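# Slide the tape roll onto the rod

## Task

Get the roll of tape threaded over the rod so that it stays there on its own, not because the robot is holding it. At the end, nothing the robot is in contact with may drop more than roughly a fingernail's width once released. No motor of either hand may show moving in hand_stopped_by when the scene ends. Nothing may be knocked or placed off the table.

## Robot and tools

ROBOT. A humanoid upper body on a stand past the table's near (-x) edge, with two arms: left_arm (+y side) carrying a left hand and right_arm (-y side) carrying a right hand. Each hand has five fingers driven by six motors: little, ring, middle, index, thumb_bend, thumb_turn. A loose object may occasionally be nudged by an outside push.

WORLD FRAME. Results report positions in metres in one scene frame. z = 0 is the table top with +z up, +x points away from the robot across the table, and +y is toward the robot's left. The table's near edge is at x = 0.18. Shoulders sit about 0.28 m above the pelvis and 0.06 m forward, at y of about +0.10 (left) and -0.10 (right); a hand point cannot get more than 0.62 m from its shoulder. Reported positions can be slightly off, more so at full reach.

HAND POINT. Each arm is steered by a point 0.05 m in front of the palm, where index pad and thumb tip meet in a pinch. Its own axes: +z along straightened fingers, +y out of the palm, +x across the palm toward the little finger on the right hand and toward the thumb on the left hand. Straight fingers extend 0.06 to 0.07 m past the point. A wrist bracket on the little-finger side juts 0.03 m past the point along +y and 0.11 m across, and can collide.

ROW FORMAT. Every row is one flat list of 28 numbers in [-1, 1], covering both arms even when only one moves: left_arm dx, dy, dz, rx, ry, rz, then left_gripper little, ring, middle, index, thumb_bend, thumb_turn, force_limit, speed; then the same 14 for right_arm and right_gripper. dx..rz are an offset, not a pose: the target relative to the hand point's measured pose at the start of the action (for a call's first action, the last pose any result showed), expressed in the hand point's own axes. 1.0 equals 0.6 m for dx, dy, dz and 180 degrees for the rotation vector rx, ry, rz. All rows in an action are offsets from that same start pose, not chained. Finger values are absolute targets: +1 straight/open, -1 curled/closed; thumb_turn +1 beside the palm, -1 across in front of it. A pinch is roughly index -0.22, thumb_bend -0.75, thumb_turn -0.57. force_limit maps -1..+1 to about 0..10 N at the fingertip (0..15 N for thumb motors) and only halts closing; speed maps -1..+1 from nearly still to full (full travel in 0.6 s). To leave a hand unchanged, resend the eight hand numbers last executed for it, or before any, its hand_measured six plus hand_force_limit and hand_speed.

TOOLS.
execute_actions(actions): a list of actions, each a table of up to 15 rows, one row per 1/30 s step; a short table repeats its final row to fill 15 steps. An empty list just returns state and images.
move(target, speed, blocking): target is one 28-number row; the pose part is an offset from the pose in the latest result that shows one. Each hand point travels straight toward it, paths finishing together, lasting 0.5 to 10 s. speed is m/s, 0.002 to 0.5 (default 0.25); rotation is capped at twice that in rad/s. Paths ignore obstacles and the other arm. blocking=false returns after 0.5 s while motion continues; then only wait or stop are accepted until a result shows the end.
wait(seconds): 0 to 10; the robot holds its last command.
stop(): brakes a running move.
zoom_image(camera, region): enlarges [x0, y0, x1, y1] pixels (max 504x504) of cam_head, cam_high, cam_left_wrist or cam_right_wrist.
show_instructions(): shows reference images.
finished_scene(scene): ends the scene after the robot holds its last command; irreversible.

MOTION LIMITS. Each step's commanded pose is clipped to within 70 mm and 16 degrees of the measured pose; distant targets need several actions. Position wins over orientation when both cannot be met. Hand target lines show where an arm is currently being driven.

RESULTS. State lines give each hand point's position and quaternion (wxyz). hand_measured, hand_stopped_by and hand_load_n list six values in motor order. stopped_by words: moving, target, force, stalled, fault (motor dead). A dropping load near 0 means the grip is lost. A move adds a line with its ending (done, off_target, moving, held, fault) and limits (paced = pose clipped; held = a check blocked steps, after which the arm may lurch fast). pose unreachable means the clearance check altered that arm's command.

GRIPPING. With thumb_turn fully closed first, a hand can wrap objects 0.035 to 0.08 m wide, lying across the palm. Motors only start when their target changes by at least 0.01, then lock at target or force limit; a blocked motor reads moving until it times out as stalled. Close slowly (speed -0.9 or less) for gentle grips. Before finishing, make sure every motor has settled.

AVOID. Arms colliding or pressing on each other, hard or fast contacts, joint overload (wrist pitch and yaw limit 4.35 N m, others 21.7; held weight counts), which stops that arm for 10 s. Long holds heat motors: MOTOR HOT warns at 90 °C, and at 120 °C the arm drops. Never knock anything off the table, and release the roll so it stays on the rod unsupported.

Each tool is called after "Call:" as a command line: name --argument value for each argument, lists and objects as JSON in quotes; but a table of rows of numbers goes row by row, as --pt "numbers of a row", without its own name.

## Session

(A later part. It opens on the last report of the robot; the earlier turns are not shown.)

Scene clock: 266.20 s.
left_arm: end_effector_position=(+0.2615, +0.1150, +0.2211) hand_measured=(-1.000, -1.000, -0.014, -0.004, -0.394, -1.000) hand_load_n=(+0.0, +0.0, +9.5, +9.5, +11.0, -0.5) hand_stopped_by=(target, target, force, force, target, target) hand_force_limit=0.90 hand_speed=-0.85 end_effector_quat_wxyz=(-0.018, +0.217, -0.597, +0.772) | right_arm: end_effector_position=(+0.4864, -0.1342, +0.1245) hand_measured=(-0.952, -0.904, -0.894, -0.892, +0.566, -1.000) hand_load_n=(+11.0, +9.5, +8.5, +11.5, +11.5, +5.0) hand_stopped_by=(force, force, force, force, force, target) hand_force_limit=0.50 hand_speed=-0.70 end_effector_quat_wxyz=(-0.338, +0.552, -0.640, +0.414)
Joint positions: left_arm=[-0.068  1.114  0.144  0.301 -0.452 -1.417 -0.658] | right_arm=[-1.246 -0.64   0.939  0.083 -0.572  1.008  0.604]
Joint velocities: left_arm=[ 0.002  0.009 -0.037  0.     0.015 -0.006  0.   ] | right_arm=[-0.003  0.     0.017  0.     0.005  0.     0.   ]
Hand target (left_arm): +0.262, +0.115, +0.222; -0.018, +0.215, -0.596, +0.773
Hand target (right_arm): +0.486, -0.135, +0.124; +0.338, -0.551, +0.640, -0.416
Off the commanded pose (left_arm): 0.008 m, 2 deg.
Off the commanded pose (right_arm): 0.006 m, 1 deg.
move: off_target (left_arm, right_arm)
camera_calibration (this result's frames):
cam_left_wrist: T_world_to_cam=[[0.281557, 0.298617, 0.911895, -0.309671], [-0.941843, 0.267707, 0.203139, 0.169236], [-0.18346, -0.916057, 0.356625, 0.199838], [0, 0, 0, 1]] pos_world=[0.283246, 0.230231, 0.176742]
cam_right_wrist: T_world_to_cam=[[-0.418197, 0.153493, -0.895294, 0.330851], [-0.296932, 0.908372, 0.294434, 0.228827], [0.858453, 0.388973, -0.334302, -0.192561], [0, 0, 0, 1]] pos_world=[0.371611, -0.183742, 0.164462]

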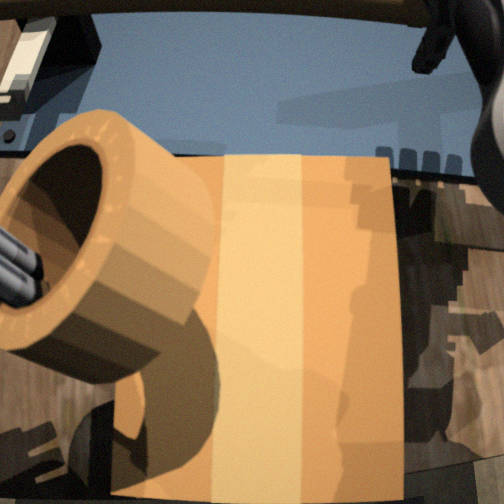

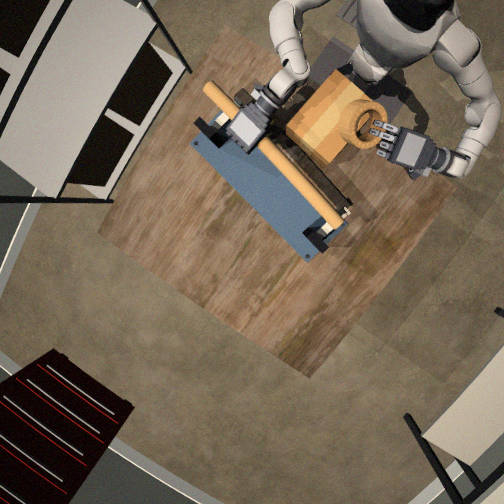

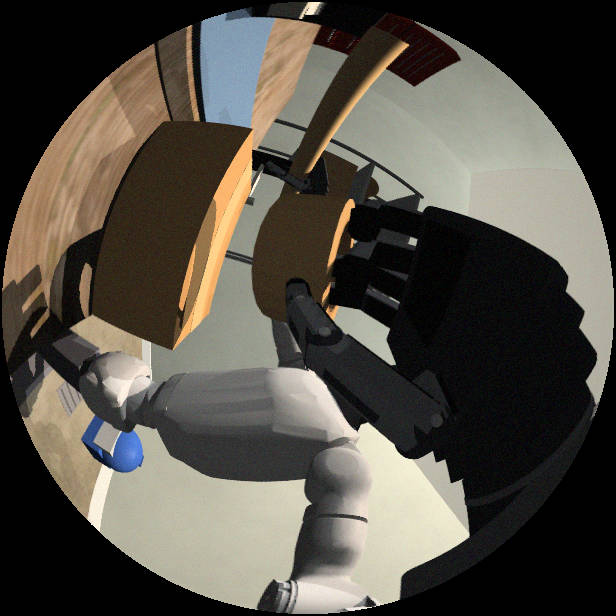

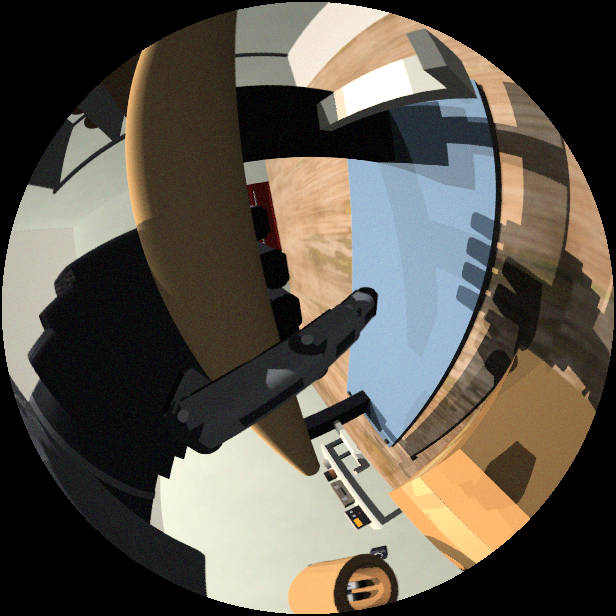

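Call:
zoom_image --camera "cam_right_wrist" --region '[240, 390, 360, 510]'

Call:
zoom_image --camera "cam_right_wrist" --region '[90, 20, 330, 260]'

Region (240, 390, 360, 510) of cam_right_wrist's 616x616 image, scaled by 4.200, with more detail than that image has.

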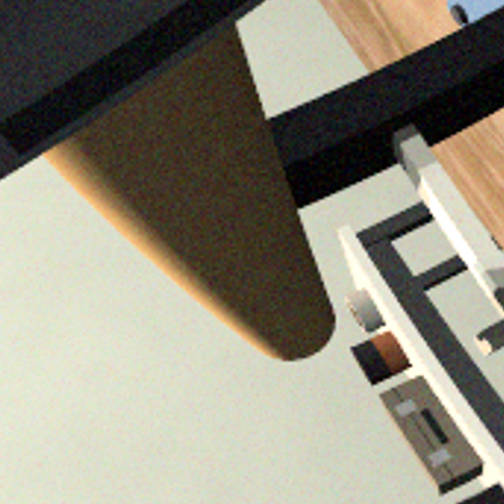

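Region (90, 20, 330, 260) of cam_right_wrist's 616x616 image, scaled by 2.100, with more detail than that image has.

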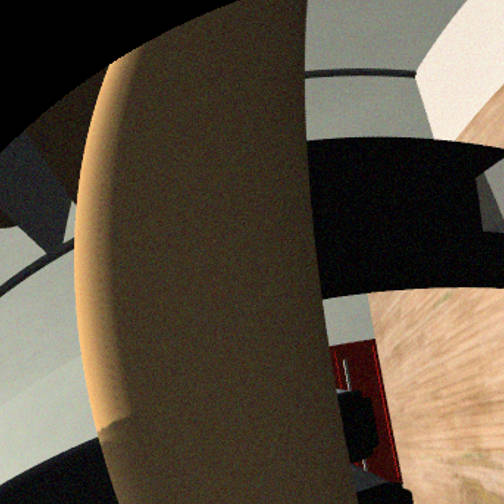

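Call:
move --target '[-0.205,-0.176,-0.090,0.2814,-0.097,-0.2311,-1,-1,-0.7,-0.7,-0.4,-1,0.9,-0.85, 0.074,-0.186,-0.089,0.1628,-0.0553,-0.005,-1,-1,-1,-1,-0.6,-1,0.5,-0.7]' --speed 0.38

Scene clock: 312.80 s.
left_arm: end_effector_position=(+0.3807, +0.2375, +0.2679) hand_measured=(-1.000, -1.000, -0.014, -0.004, -0.394, -1.000) hand_load_n=(+0.0, +0.0, +8.0, +9.5, +12.5, +0.5) hand_stopped_by=(target, target, force, force, target, target) hand_force_limit=0.90 hand_speed=-0.85 end_effector_quat_wxyz=(+0.053, +0.492, -0.094, +0.864) | right_arm: end_effector_position=(+0.4764, -0.1713, +0.2450) hand_measured=(-0.952, -0.904, -0.894, -0.892, +0.566, -1.000) hand_load_n=(+10.0, +9.5, +9.0, +12.5, +10.5, +6.5) hand_stopped_by=(force, force, force, force, force, target) hand_force_limit=0.50 hand_speed=-0.70 end_effector_quat_wxyz=(+0.515, -0.491, +0.479, -0.514)
Joint positions: left_arm=[-0.169  0.995 -0.199  0.498 -1.31  -1.038 -0.538] | right_arm=[-0.934 -1.025  0.588 -0.333 -0.519  0.717  0.22 ]
Joint velocities: left_arm=[ 0.     0.002  0.002 -0.005  0.002  0.001  0.005] | right_arm=[ 0.012  0.    -0.005  0.006 -0.011 -0.001  0.   ]
Hand target (left_arm): +0.381, +0.237, +0.267; +0.054, +0.494, -0.095, +0.862
Hand target (right_arm): +0.476, -0.170, +0.245; +0.517, -0.490, +0.479, -0.512
Off the commanded pose (left_arm): 0.008 m, 2 deg.
Off the commanded pose (right_arm): 0.006 m, 0 deg.
move: off_target (left_arm, right_arm)
camera_calibration (this result's frames):
cam_left_wrist: T_world_to_cam=[[0.216406, 0.97422, 0.0637508, -0.330908], [-0.873853, 0.164165, 0.457636, 0.169705], [0.435373, -0.154744, 0.886851, -0.241141], [0, 0, 0, 1]] pos_world=[0.324894, 0.257202, 0.157288]
cam_right_wrist: T_world_to_cam=[[0.0462983, 0.0950713, -0.994393, 0.233192], [-0.549089, 0.834006, 0.0541719, 0.390377], [0.83448, 0.543503, 0.0908157, -0.19553], [0, 0, 0, 1]] pos_world=[0.366721, -0.241475, 0.228494]

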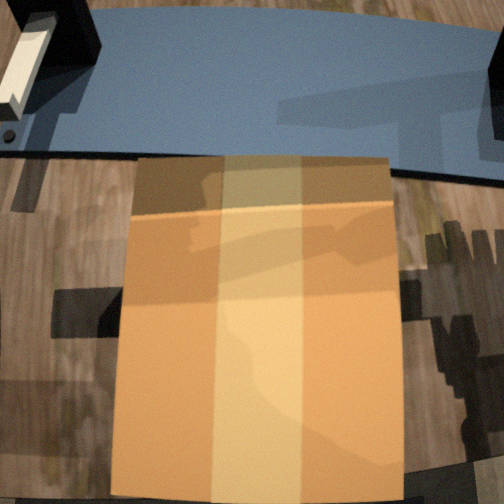

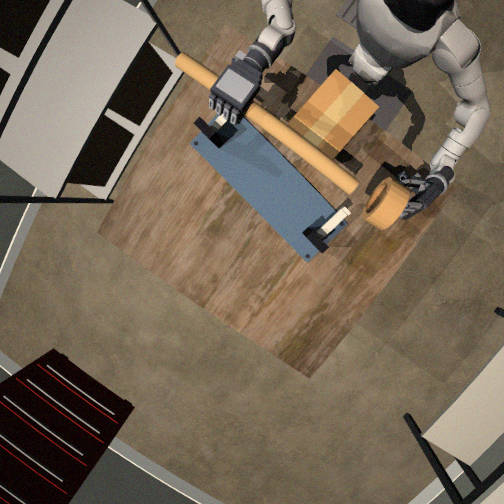

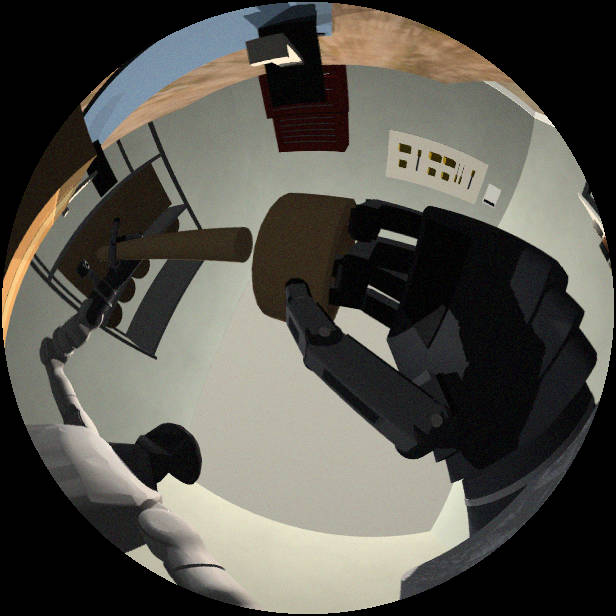

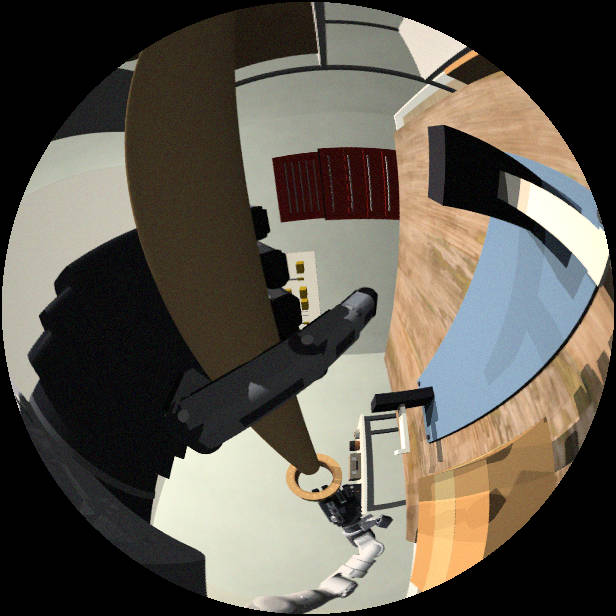

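Call:
zoom_image --camera "cam_right_wrist" --region '[260, 420, 380, 540]'

Call:
zoom_image --camera "cam_high" --region '[300, 130, 460, 290]'

Region (260, 420, 380, 540) of cam_right_wrist's 616x616 image, scaled by 4.200, with more detail than that image has.

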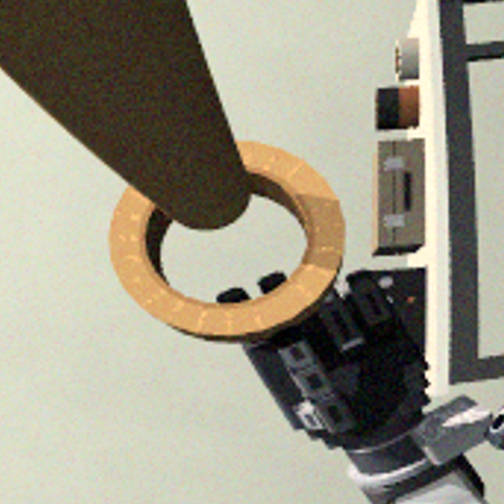

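Region (300, 130, 460, 290) of cam_high's 504x504 image, scaled by 3.150, with more detail than that image has.

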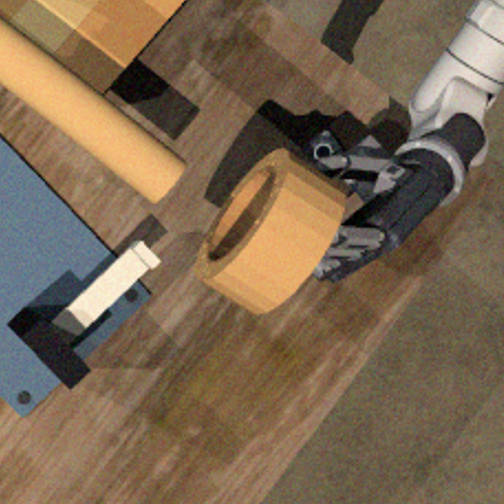

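Call:
move --target '[-0.0053,0.0547,0.0313,-0.0096,0.0012,-0.0055,-1,-1,-0.7,-0.7,-0.4,-1,0.9,-0.85, -0.0467,-0.0004,0.0028,0,0,0,-1,-1,-1,-1,-0.6,-1,0.5,-0.7]' --speed 0.07

Scene clock: 340.30 s.
left_arm: end_effector_position=(+0.3909, +0.2021, +0.2700) hand_measured=(-1.000, -1.000, -0.014, -0.004, -0.394, -1.000) hand_load_n=(+0.0, +0.0, +8.0, +9.5, +12.5, +0.0) hand_stopped_by=(target, target, force, force, target, target) hand_force_limit=0.90 hand_speed=-0.85 end_effector_quat_wxyz=(+0.069, +0.491, -0.100, +0.863) | right_arm: end_effector_position=(+0.4785, -0.1443, +0.2441) hand_measured=(-0.952, -0.904, -0.894, -0.892, +0.566, -1.000) hand_load_n=(+10.0, +9.5, +9.0, +12.5, +10.5, +6.5) hand_stopped_by=(force, force, force, force, force, target) hand_force_limit=0.50 hand_speed=-0.70 end_effector_quat_wxyz=(+0.514, -0.492, +0.479, -0.514)
Joint positions: left_arm=[-0.218  0.993 -0.283  0.402 -1.145 -1.029 -0.327] | right_arm=[-1.023 -0.939  0.703 -0.365 -0.605  0.858  0.277]
Joint velocities: left_arm=[ 0.002 -0.003  0.005 -0.003  0.003  0.     0.004] | right_arm=[-0.003  0.006  0.    -0.012 -0.006  0.006  0.   ]
Hand target (left_arm): +0.391, +0.201, +0.269; +0.071, +0.492, -0.102, +0.862
Hand target (right_arm): +0.478, -0.144, +0.245; +0.513, -0.492, +0.478, -0.516
Off the commanded pose (left_arm): 0.002 m, 0 deg.
Off the commanded pose (right_arm): 0.002 m, 0 deg.
move: done
camera_calibration (this result's frames):
cam_left_wrist: T_world_to_cam=[[0.249604, 0.966535, 0.0592324, -0.3089], [-0.867172, 0.195884, 0.457867, 0.17439], [0.430941, -0.16565, 0.887045, -0.249138], [0, 0, 0, 1]] pos_world=[0.335693, 0.223133, 0.159446]
cam_right_wrist: T_world_to_cam=[[0.0437122, 0.0930687, -0.9947, 0.230721], [-0.548247, 0.834572, 0.0539936, 0.36876], [0.835173, 0.542981, 0.0875056, -0.211455], [0, 0, 0, 1]] pos_world=[0.368688, -0.214414, 0.228091]

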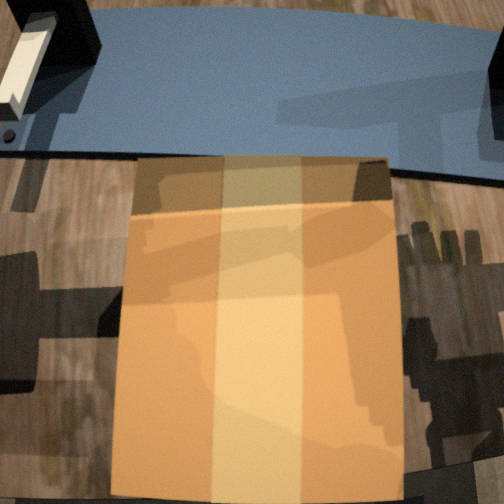

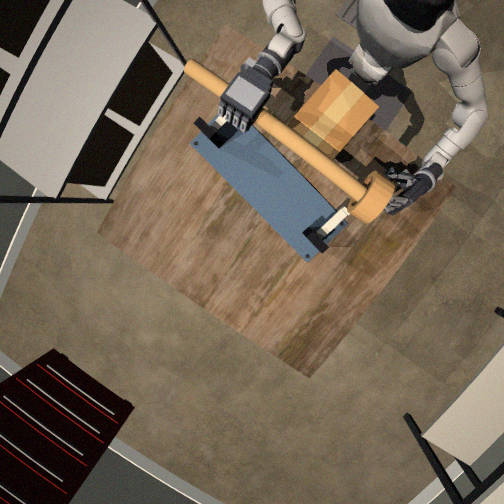

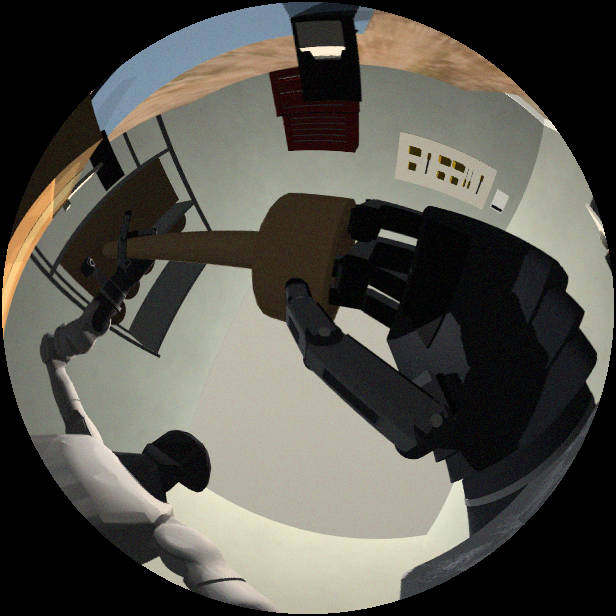

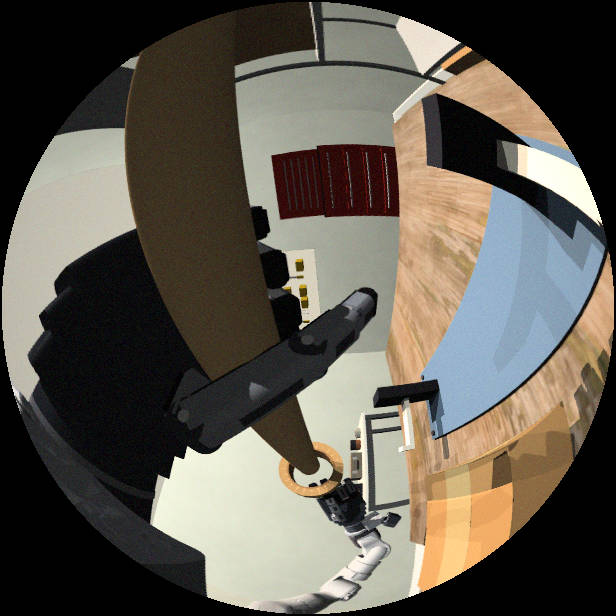

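Call:
zoom_image --camera "cam_right_wrist" --region '[260, 420, 380, 540]'

Call:
zoom_image --camera "cam_high" --region '[300, 130, 460, 290]'

Region (260, 420, 380, 540) of cam_right_wrist's 616x616 image, scaled by 4.200, with more detail than that image has.

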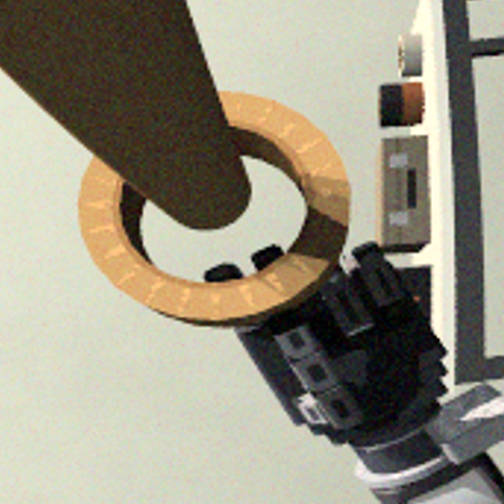

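Region (300, 130, 460, 290) of cam_high's 504x504 image, scaled by 3.150, with more detail than that image has.

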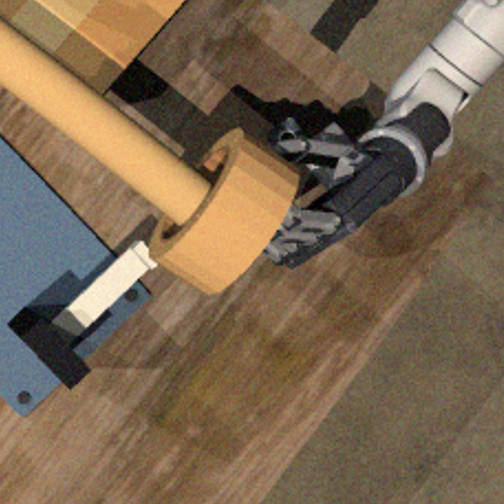

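Call:
move --target '[-0.0148,0.1217,0.0278,0,0,0,-1,-1,-0.7,-0.7,-0.4,-1,0.9,-0.85, -0.0967,-0.0025,0.0058,0,0,0,-1,-1,-1,-1,-0.6,-1,0.5,-0.7]' --speed 0.08

Scene clock: 362.20 s.
left_arm: end_effector_position=(+0.3911, +0.1284, +0.2591) hand_measured=(-1.000, -1.000, -0.014, -0.004, -0.394, -1.000) hand_load_n=(+0.0, +0.0, +8.0, +9.5, +12.0, +0.0) hand_stopped_by=(target, target, force, force, target, target) hand_force_limit=0.90 hand_speed=-0.85 end_effector_quat_wxyz=(+0.072, +0.495, -0.098, +0.861) | right_arm: end_effector_position=(+0.4825, -0.0872, +0.2450) hand_measured=(-0.952, -0.904, -0.894, -0.892, +0.566, -1.000) hand_load_n=(+10.0, +9.5, +9.0, +12.5, +10.5, +6.5) hand_stopped_by=(force, force, force, force, force, target) hand_force_limit=0.50 hand_speed=-0.70 end_effector_quat_wxyz=(+0.512, -0.494, +0.477, -0.516)
Joint positions: left_arm=[-0.245  0.895 -0.38   0.18  -0.678 -0.931  0.165] | right_arm=[-1.221 -0.731  0.942 -0.336 -0.769  1.113  0.395]
Joint velocities: left_arm=[ 0.005  0.008 -0.015  0.     0.002  0.005  0.005] | right_arm=[ 0.005 -0.011  0.014 -0.003  0.015  0.01   0.   ]
Hand target (left_arm): +0.391, +0.127, +0.259; +0.072, +0.494, -0.099, +0.861
Hand target (right_arm): +0.483, -0.089, +0.246; +0.510, -0.493, +0.477, -0.519
Off the commanded pose (left_arm): 0.005 m, 1 deg.
Off the commanded pose (right_arm): 0.002 m, 0 deg.
move: off_target (left_arm)
camera_calibration (this result's frames):
cam_left_wrist: T_world_to_cam=[[0.252195, 0.966338, 0.0508792, -0.235973], [-0.862044, 0.200467, 0.465504, 0.189404], [0.439634, -0.161258, 0.883582, -0.254817], [0, 0, 0, 1]] pos_world=[0.334811, 0.148969, 0.148989]
cam_right_wrist: T_world_to_cam=[[0.0428314, 0.0847769, -0.995479, 0.225979], [-0.548637, 0.834712, 0.04748, 0.325108], [0.834963, 0.544123, 0.0822636, -0.244421], [0, 0, 0, 1]] pos_world=[0.37277, -0.157534, 0.229628]

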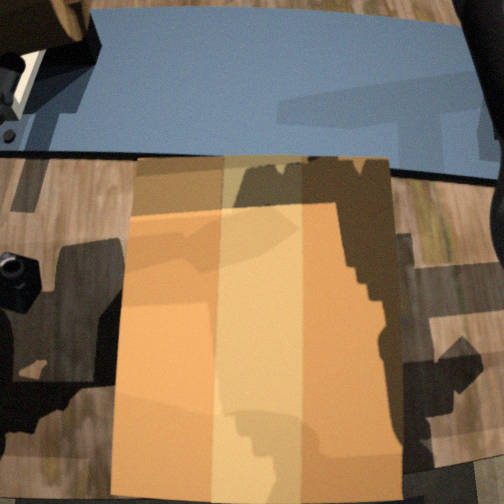

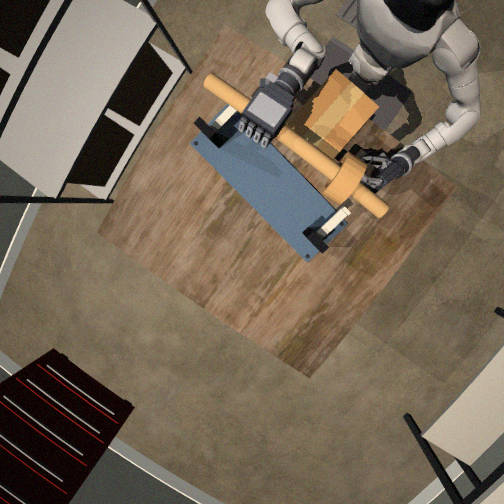

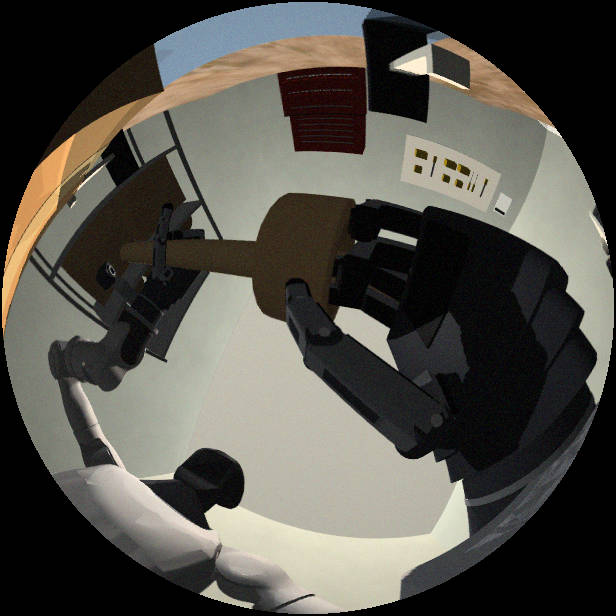

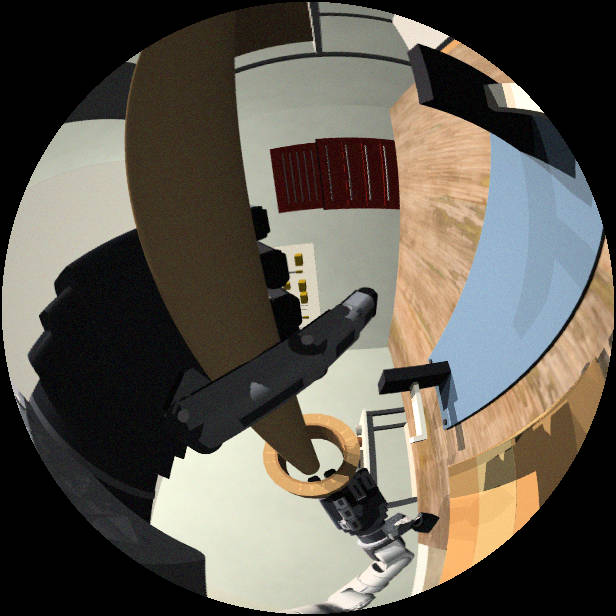

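Call:
zoom_image --camera "cam_right_wrist" --region '[250, 400, 370, 520]'

Call:
zoom_image --camera "cam_high" --region '[280, 110, 440, 270]'

Region (250, 400, 370, 520) of cam_right_wrist's 616x616 image, scaled by 4.200, with more detail than that image has.

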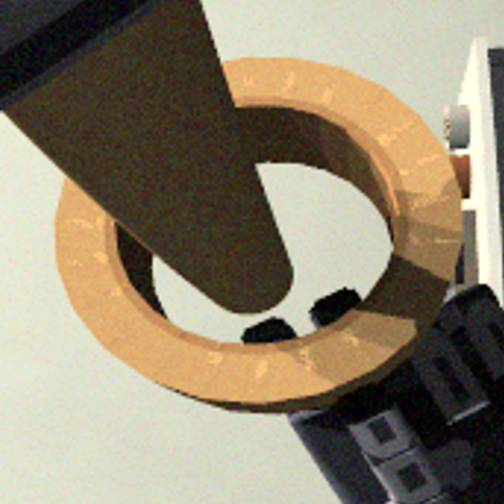

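Region (280, 110, 440, 270) of cam_high's 504x504 image, scaled by 3.150, with more detail than that image has.

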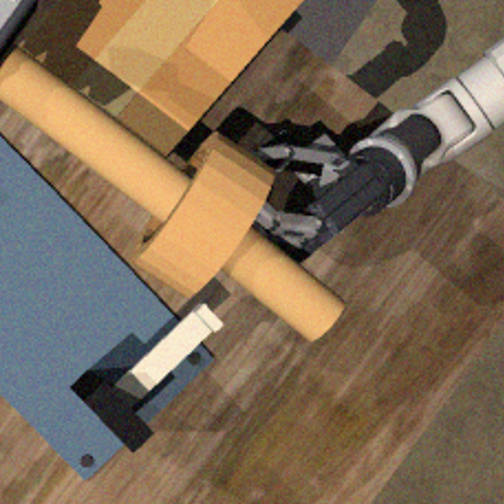

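Call:
execute_actions --actions '[[[-0.002,-0.0004,0.0015,0,0,0,-1,-1,-0.7,-0.7,-0.4,-1,0.9,-0.85, 0,0,0,0,0,0,-1,-1,-1,-1,-0.6,-1,0.5,-0.7],[-0.004,-0.0008,0.003,0,0,0,-1,-1,-0.7,-0.7,-0.4,-1,0.9,-0.85, 0,0,0,0,0,0,-1,-1,-1,-1,-0.6,-1,0.5,-0.7],[-0.006,-0.0012,0.0045,0,0,0,-1,-1,-0.7,-0.7,-0.4,-1,0.9,-0.85, 0,-0.002,0,0,0,0,-1,-1,-1,-1,-0.6,-1,0.5,-0.7],[-0.007,-0.0015,0.0053,0,0,0,-1,-1,0.06,0.07,0.6,-1,0.9,0.3, 0,-0.003,0,0,0,0,-1,-1,-1,-1,-0.6,-1,0.5,-0.7]]]'

Scene clock: 378.17 s.
left_arm: end_effector_position=(+0.3954, +0.1281, +0.2595) hand_measured=(-1.000, -1.000, +0.060, +0.070, +0.006, -1.000) hand_load_n=(+0.0, +0.0, +0.0, +0.0, +0.0, +0.0) hand_stopped_by=(target, target, target, target, moving, target) hand_force_limit=0.90 hand_speed=0.30 end_effector_quat_wxyz=(+0.072, +0.491, -0.099, +0.863) | right_arm: end_effector_position=(+0.4810, -0.0872, +0.2376) hand_measured=(-0.952, -0.904, -0.894, -0.892, +0.566, -1.000) hand_load_n=(+10.0, +9.5, +9.0, +12.5, +10.5, +6.0) hand_stopped_by=(force, force, force, force, force, target) hand_force_limit=0.50 hand_speed=-0.70 end_effector_quat_wxyz=(+0.504, -0.503, +0.481, -0.511)
Joint positions: left_arm=[-0.276  0.879 -0.384  0.218 -0.685 -0.938  0.145] | right_arm=[-1.217 -0.733  0.951 -0.335 -0.77   1.111  0.411]
Joint velocities: left_arm=[ 0.014  0.008 -0.021  0.017  0.014  0.012  0.   ] | right_arm=[ 0.026  0.     0.026 -0.005  0.    -0.007  0.021]
Hand target (left_arm): +0.396, +0.128, +0.257; +0.072, +0.495, -0.098, +0.861
Hand target (right_arm): +0.482, -0.087, +0.247; +0.512, -0.494, +0.477, -0.516
Off the commanded pose (left_arm): 0.002 m, 1 deg.
Off the commanded pose (right_arm): 0.009 m, 2 deg.
camera_calibration (this result's frames):
cam_left_wrist: T_world_to_cam=[[0.252053, 0.966233, 0.0535058, -0.237361], [-0.866184, 0.200609, 0.457691, 0.196677], [0.431503, -0.161708, 0.8875, -0.254849], [0, 0, 0, 1]] pos_world=[0.340154, 0.148679, 0.148861]
cam_right_wrist: T_world_to_cam=[[0.0178421, 0.0759446, -0.996952, 0.230249], [-0.549072, 0.834047, 0.0537084, 0.323278], [0.835584, 0.546441, 0.0565803, -0.236512], [0, 0, 0, 1]] pos_world=[0.371021, -0.157876, 0.225567]

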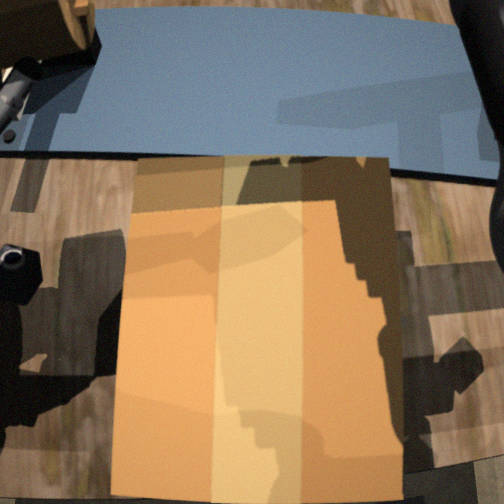

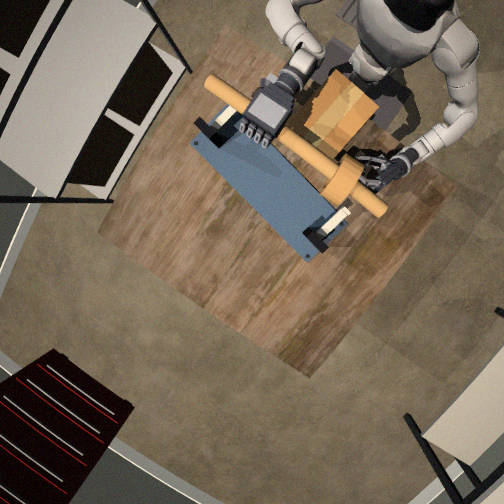

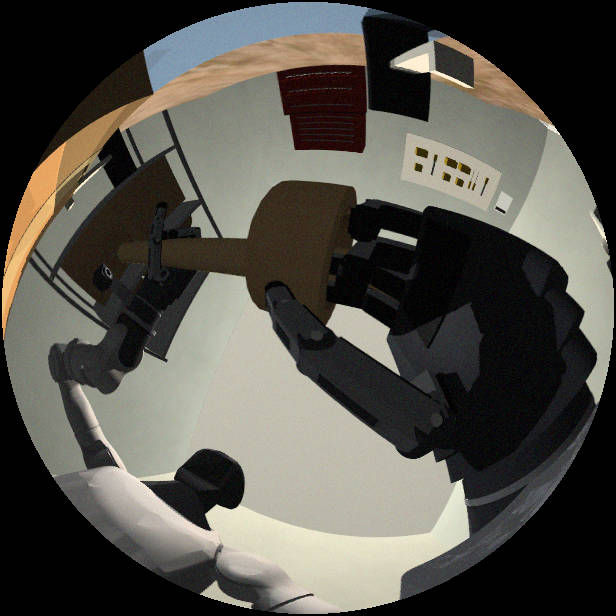

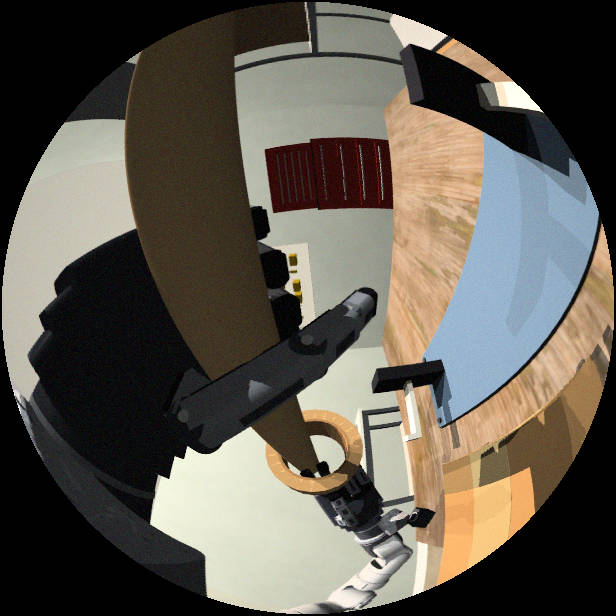

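Call:
execute_actions --actions '[]'

Call:
zoom_image --camera "cam_right_wrist" --region '[250, 400, 370, 520]'

Scene clock: 380.10 s.
left_arm: end_effector_position=(+0.3955, +0.1281, +0.2591) hand_measured=(-1.000, -1.000, +0.060, +0.070, +0.600, -1.000) hand_load_n=(+0.0, +0.0, +0.0, +0.0, +0.0, +0.0) hand_stopped_by=(target, target, target, target, target, target) hand_force_limit=0.90 hand_speed=0.30 end_effector_quat_wxyz=(+0.072, +0.491, -0.099, +0.862) | right_arm: end_effector_position=(+0.4809, -0.0873, +0.2371) hand_measured=(-0.952, -0.904, -0.894, -0.892, +0.566, -1.000) hand_load_n=(+10.0, +9.5, +9.0, +12.5, +10.5, +6.0) hand_stopped_by=(force, force, force, force, force, target) hand_force_limit=0.50 hand_speed=-0.70 end_effector_quat_wxyz=(+0.504, -0.504, +0.481, -0.511)
Joint positions: left_arm=[-0.275  0.879 -0.384  0.219 -0.685 -0.938  0.145] | right_arm=[-1.217 -0.733  0.951 -0.335 -0.77   1.111  0.412]
Joint velocities: left_arm=[-0.002 -0.002 -0.003  0.005  0.003  0.     0.   ] | right_arm=[ 0.002  0.017  0.    -0.009  0.     0.     0.   ]
Hand target (left_arm): +0.396, +0.128, +0.257; +0.072, +0.495, -0.098, +0.861
Hand target (right_arm): +0.482, -0.087, +0.247; +0.512, -0.494, +0.477, -0.516
Off the commanded pose (left_arm): 0.002 m, 0 deg.
Off the commanded pose (right_arm): 0.010 m, 2 deg.
camera_calibration (this result's frames):
cam_left_wrist: T_world_to_cam=[[0.252077, 0.966221, 0.0536086, -0.237366], [-0.865554, 0.200348, 0.458995, 0.196368], [0.432751, -0.162103, 0.88682, -0.25473], [0, 0, 0, 1]] pos_world=[0.340036, 0.148713, 0.148493]
cam_right_wrist: T_world_to_cam=[[0.0164971, 0.0758068, -0.996986, 0.230428], [-0.54893, 0.8341, 0.0543385, 0.32309], [0.835705, 0.546379, 0.0553729, -0.236154], [0, 0, 0, 1]] pos_world=[0.370907, -0.157928, 0.225254]

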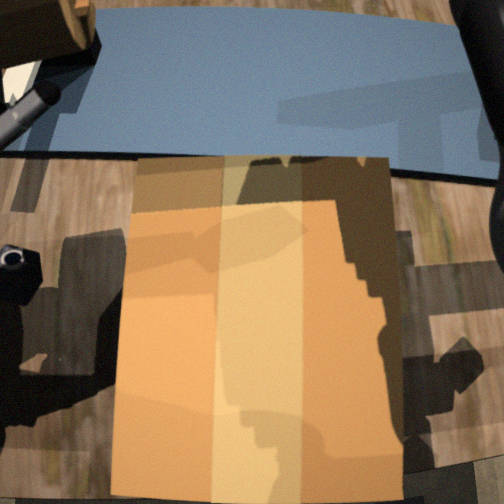

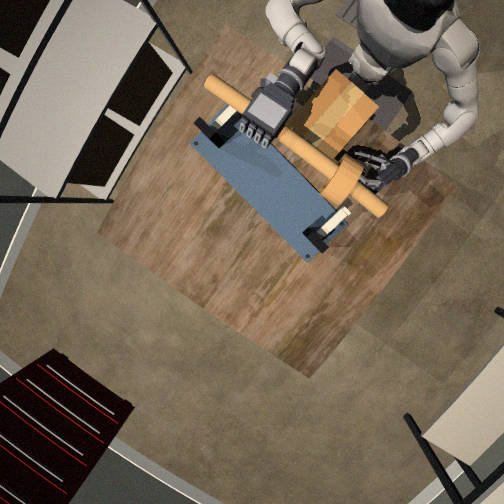

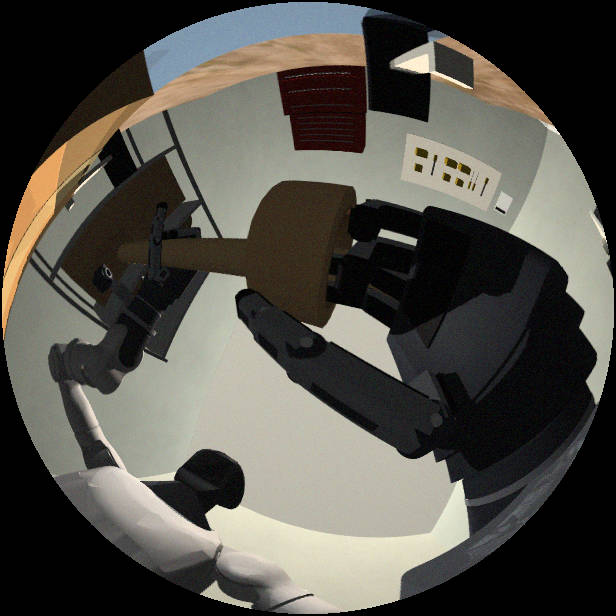

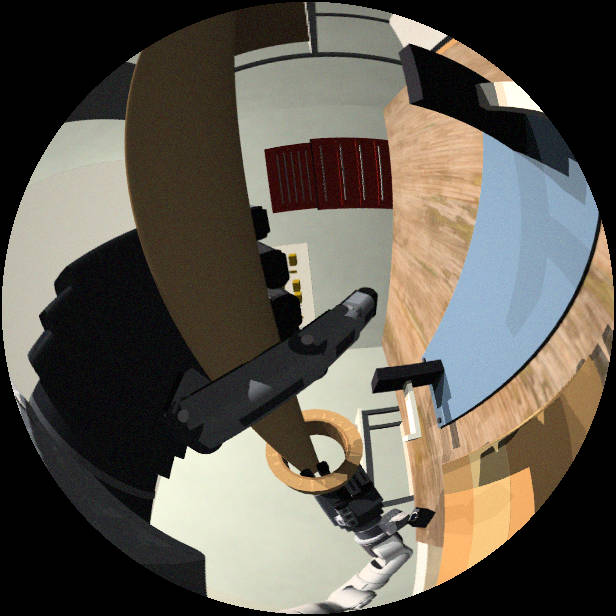

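Region (250, 400, 370, 520) of cam_right_wrist's 616x616 image, scaled by 4.200, with more detail than that image has.

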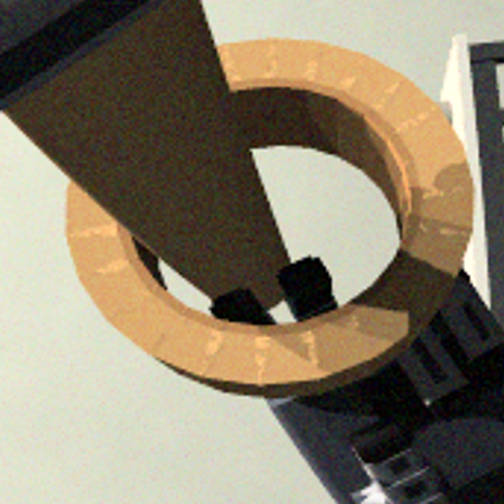

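Call:
move --target '[-0.0093,-0.054,-0.018,0,0,0,-1,-1,0.06,0.07,0.6,-1,0.9,0.3, 0.027,-0.0153,0.001,0.0086,0.0011,0.0027,-1,-1,-1,-1,-0.6,-1,0.5,-0.7]' --speed 0.08

Scene clock: 399.93 s.
left_arm: end_effector_position=(+0.3971, +0.1610, +0.2527) hand_measured=(-1.000, -1.000, +0.060, +0.070, +0.600, -1.000) hand_load_n=(+0.0, +0.0, +0.0, +0.0, +0.0, +0.0) hand_stopped_by=(target, target, target, target, target, target) hand_force_limit=0.90 hand_speed=0.30 end_effector_quat_wxyz=(+0.070, +0.491, -0.102, +0.862) | right_arm: end_effector_position=(+0.4797, -0.1039, +0.2357) hand_measured=(-0.952, -0.904, -0.894, -0.892, +0.566, -1.000) hand_load_n=(+10.0, +9.5, +9.0, +12.5, +10.5, +6.0) hand_stopped_by=(force, force, force, force, force, target) hand_force_limit=0.50 hand_speed=-0.70 end_effector_quat_wxyz=(+0.502, -0.504, +0.481, -0.512)
Joint positions: left_arm=[-0.283  0.893 -0.365  0.388 -0.891 -1.037 -0.101] | right_arm=[-1.159 -0.793  0.887 -0.354 -0.741  1.043  0.39 ]
Joint velocities: left_arm=[-0.011 -0.008 -0.011  0.009 -0.008  0.    -0.005] | right_arm=[ 0.003  0.    -0.009  0.011 -0.005 -0.007  0.   ]
Hand target (left_arm): +0.397, +0.162, +0.254; +0.070, +0.490, -0.099, +0.864
Hand target (right_arm): +0.481, -0.103, +0.246; +0.513, -0.494, +0.477, -0.515
Off the commanded pose (left_arm): 0.001 m, 0 deg.
Off the commanded pose (right_arm): 0.011 m, 2 deg.
move: off_target (right_arm)
camera_calibration (this result's frames):
cam_left_wrist: T_world_to_cam=[[0.252192, 0.965747, 0.061091, -0.271097], [-0.865962, 0.197058, 0.459651, 0.194617], [0.431868, -0.168823, 0.885996, -0.242782], [0, 0, 0, 1]] pos_world=[0.341749, 0.182473, 0.14221]
cam_right_wrist: T_world_to_cam=[[0.0145789, 0.0730249, -0.997224, 0.230978], [-0.546709, 0.835631, 0.0531992, 0.335777], [0.837196, 0.544415, 0.0521059, -0.226129], [0, 0, 0, 1]] pos_world=[0.369519, -0.174344, 0.224256]

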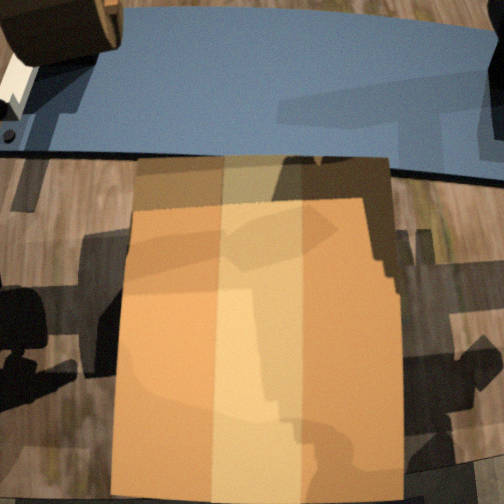

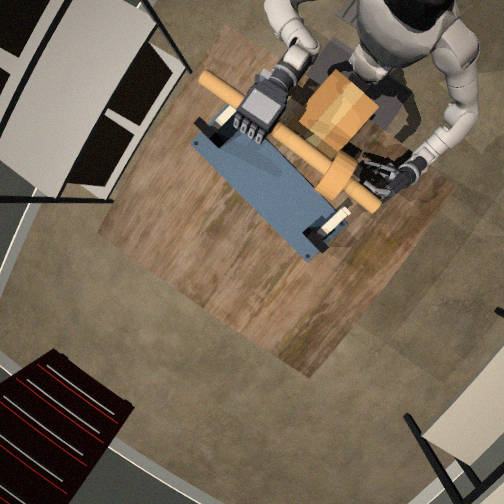

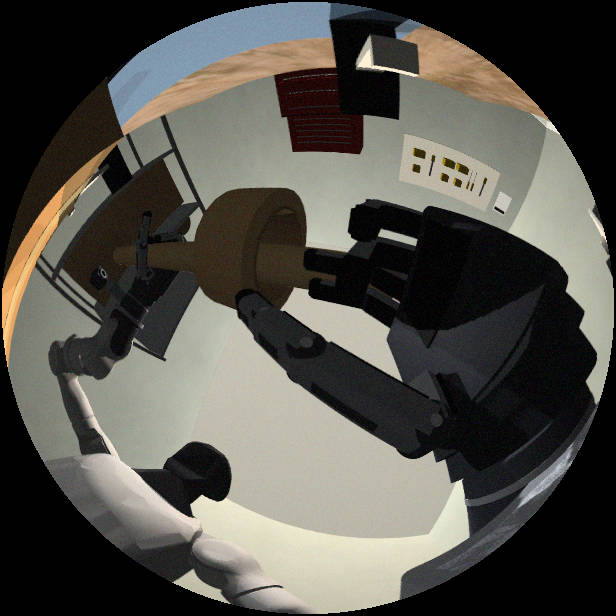

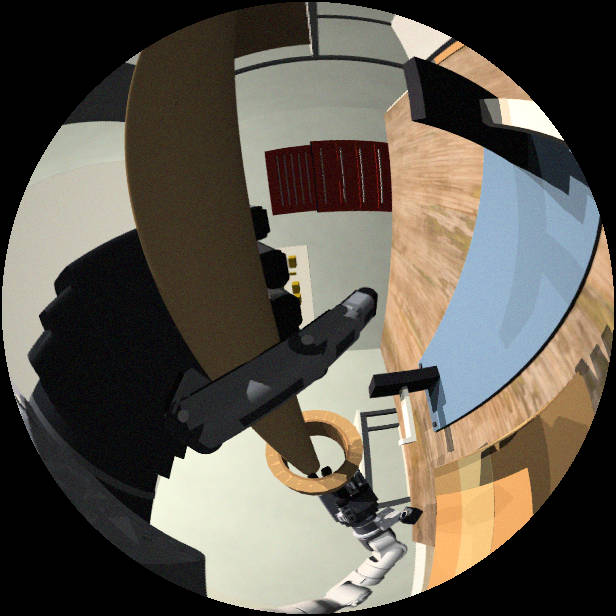

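Call:
move --target '[0.073,-0.0745,-0.175,0,0,0,-1,-1,0.06,0.07,0.6,-1,0.9,0.3, -0.0098,0.207,0.0212,-0.184,0.0465,0.028,-1,-1,-1,-1,-0.6,-1,0.5,-0.7]' --speed 0.25

Scene clock: 435.63 s.
left_arm: end_effector_position=(+0.2994, +0.2355, +0.2471) hand_measured=(-1.000, -1.000, +0.060, +0.070, +0.600, -1.000) hand_load_n=(+0.0, +0.0, +0.0, +0.0, +0.0, +0.0) hand_stopped_by=(target, target, target, target, target, target) hand_force_limit=0.90 hand_speed=0.30 end_effector_quat_wxyz=(+0.061, +0.490, -0.108, +0.863) | right_arm: end_effector_position=(+0.4962, -0.1065, +0.1114) hand_measured=(-0.952, -0.904, -0.894, -0.892, +0.566, -1.000) hand_load_n=(+10.0, +9.5, +9.0, +12.5, +10.5, +6.5) hand_stopped_by=(force, force, force, force, force, target) hand_force_limit=0.50 hand_speed=-0.70 end_effector_quat_wxyz=(-0.321, +0.565, -0.666, +0.366)
Joint positions: left_arm=[ 0.207  1.001 -0.216  0.304 -1.447 -1.317 -0.658] | right_arm=[-1.339 -0.492  0.919  0.339 -0.518  0.913  0.645]
Joint velocities: left_arm=[ 0.008 -0.011 -0.006 -0.002 -0.009  0.     0.   ] | right_arm=[-0.003  0.    -0.011  0.009  0.011 -0.004  0.001]
Hand target (left_arm): +0.300, +0.237, +0.248; +0.060, +0.489, -0.106, +0.864
Hand target (right_arm): +0.500, -0.103, +0.120; +0.332, -0.560, +0.665, -0.366
Off the commanded pose (left_arm): 0.007 m, 1 deg.
Off the commanded pose (right_arm): 0.005 m, 0 deg.
move: off_target (left_arm, right_arm)
camera_calibration (this result's frames):
cam_left_wrist: T_world_to_cam=[[0.243025, 0.966608, 0.0812882, -0.320563], [-0.870398, 0.180307, 0.458144, 0.103584], [0.428189, -0.182093, 0.885153, -0.178725], [0, 0, 0, 1]] pos_world=[0.244592, 0.258638, 0.1368]
cam_right_wrist: T_world_to_cam=[[-0.508445, 0.199455, -0.837676, 0.362221], [-0.268625, 0.887518, 0.37437, 0.185363], [0.818123, 0.415367, -0.397675, -0.186294], [0, 0, 0, 1]] pos_world=[0.386374, -0.15938, 0.159945]

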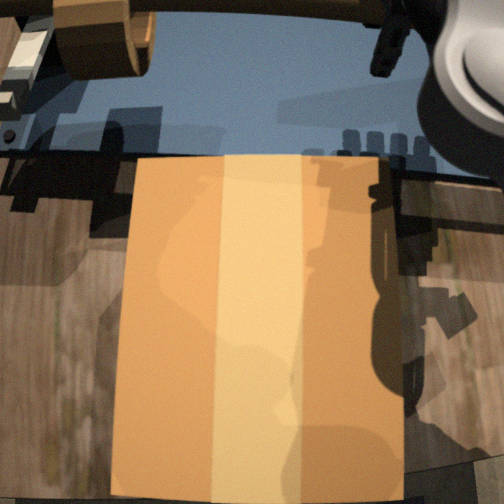

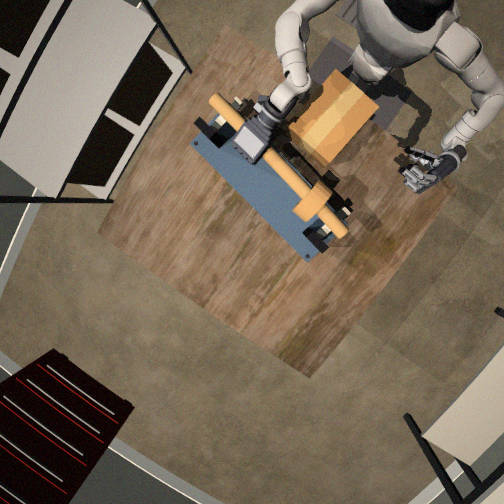

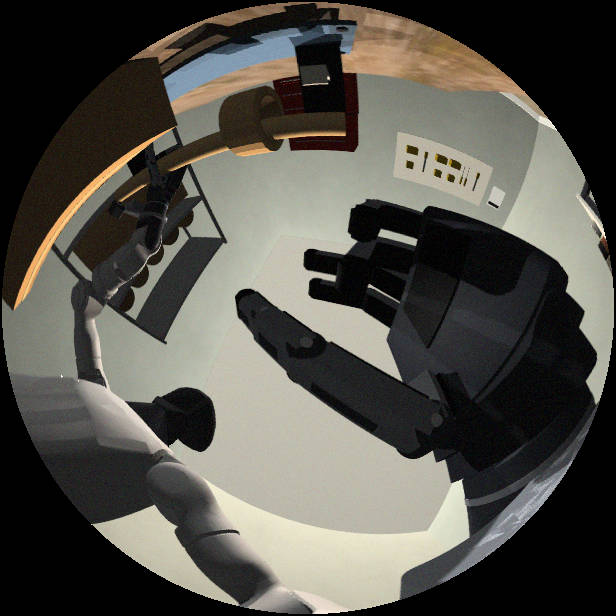

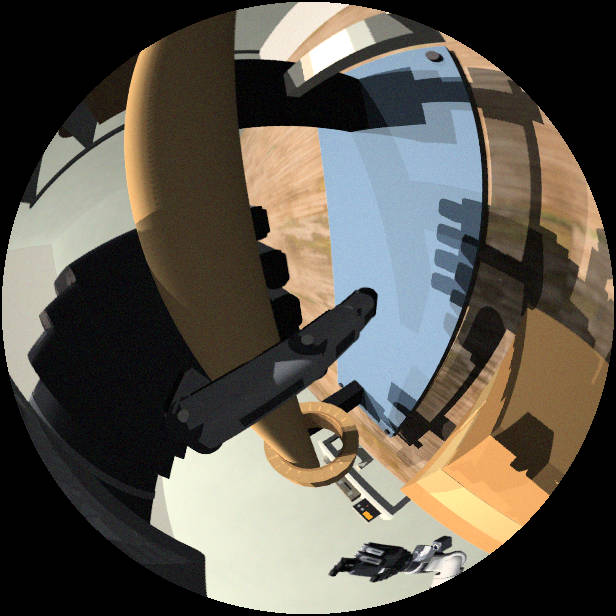

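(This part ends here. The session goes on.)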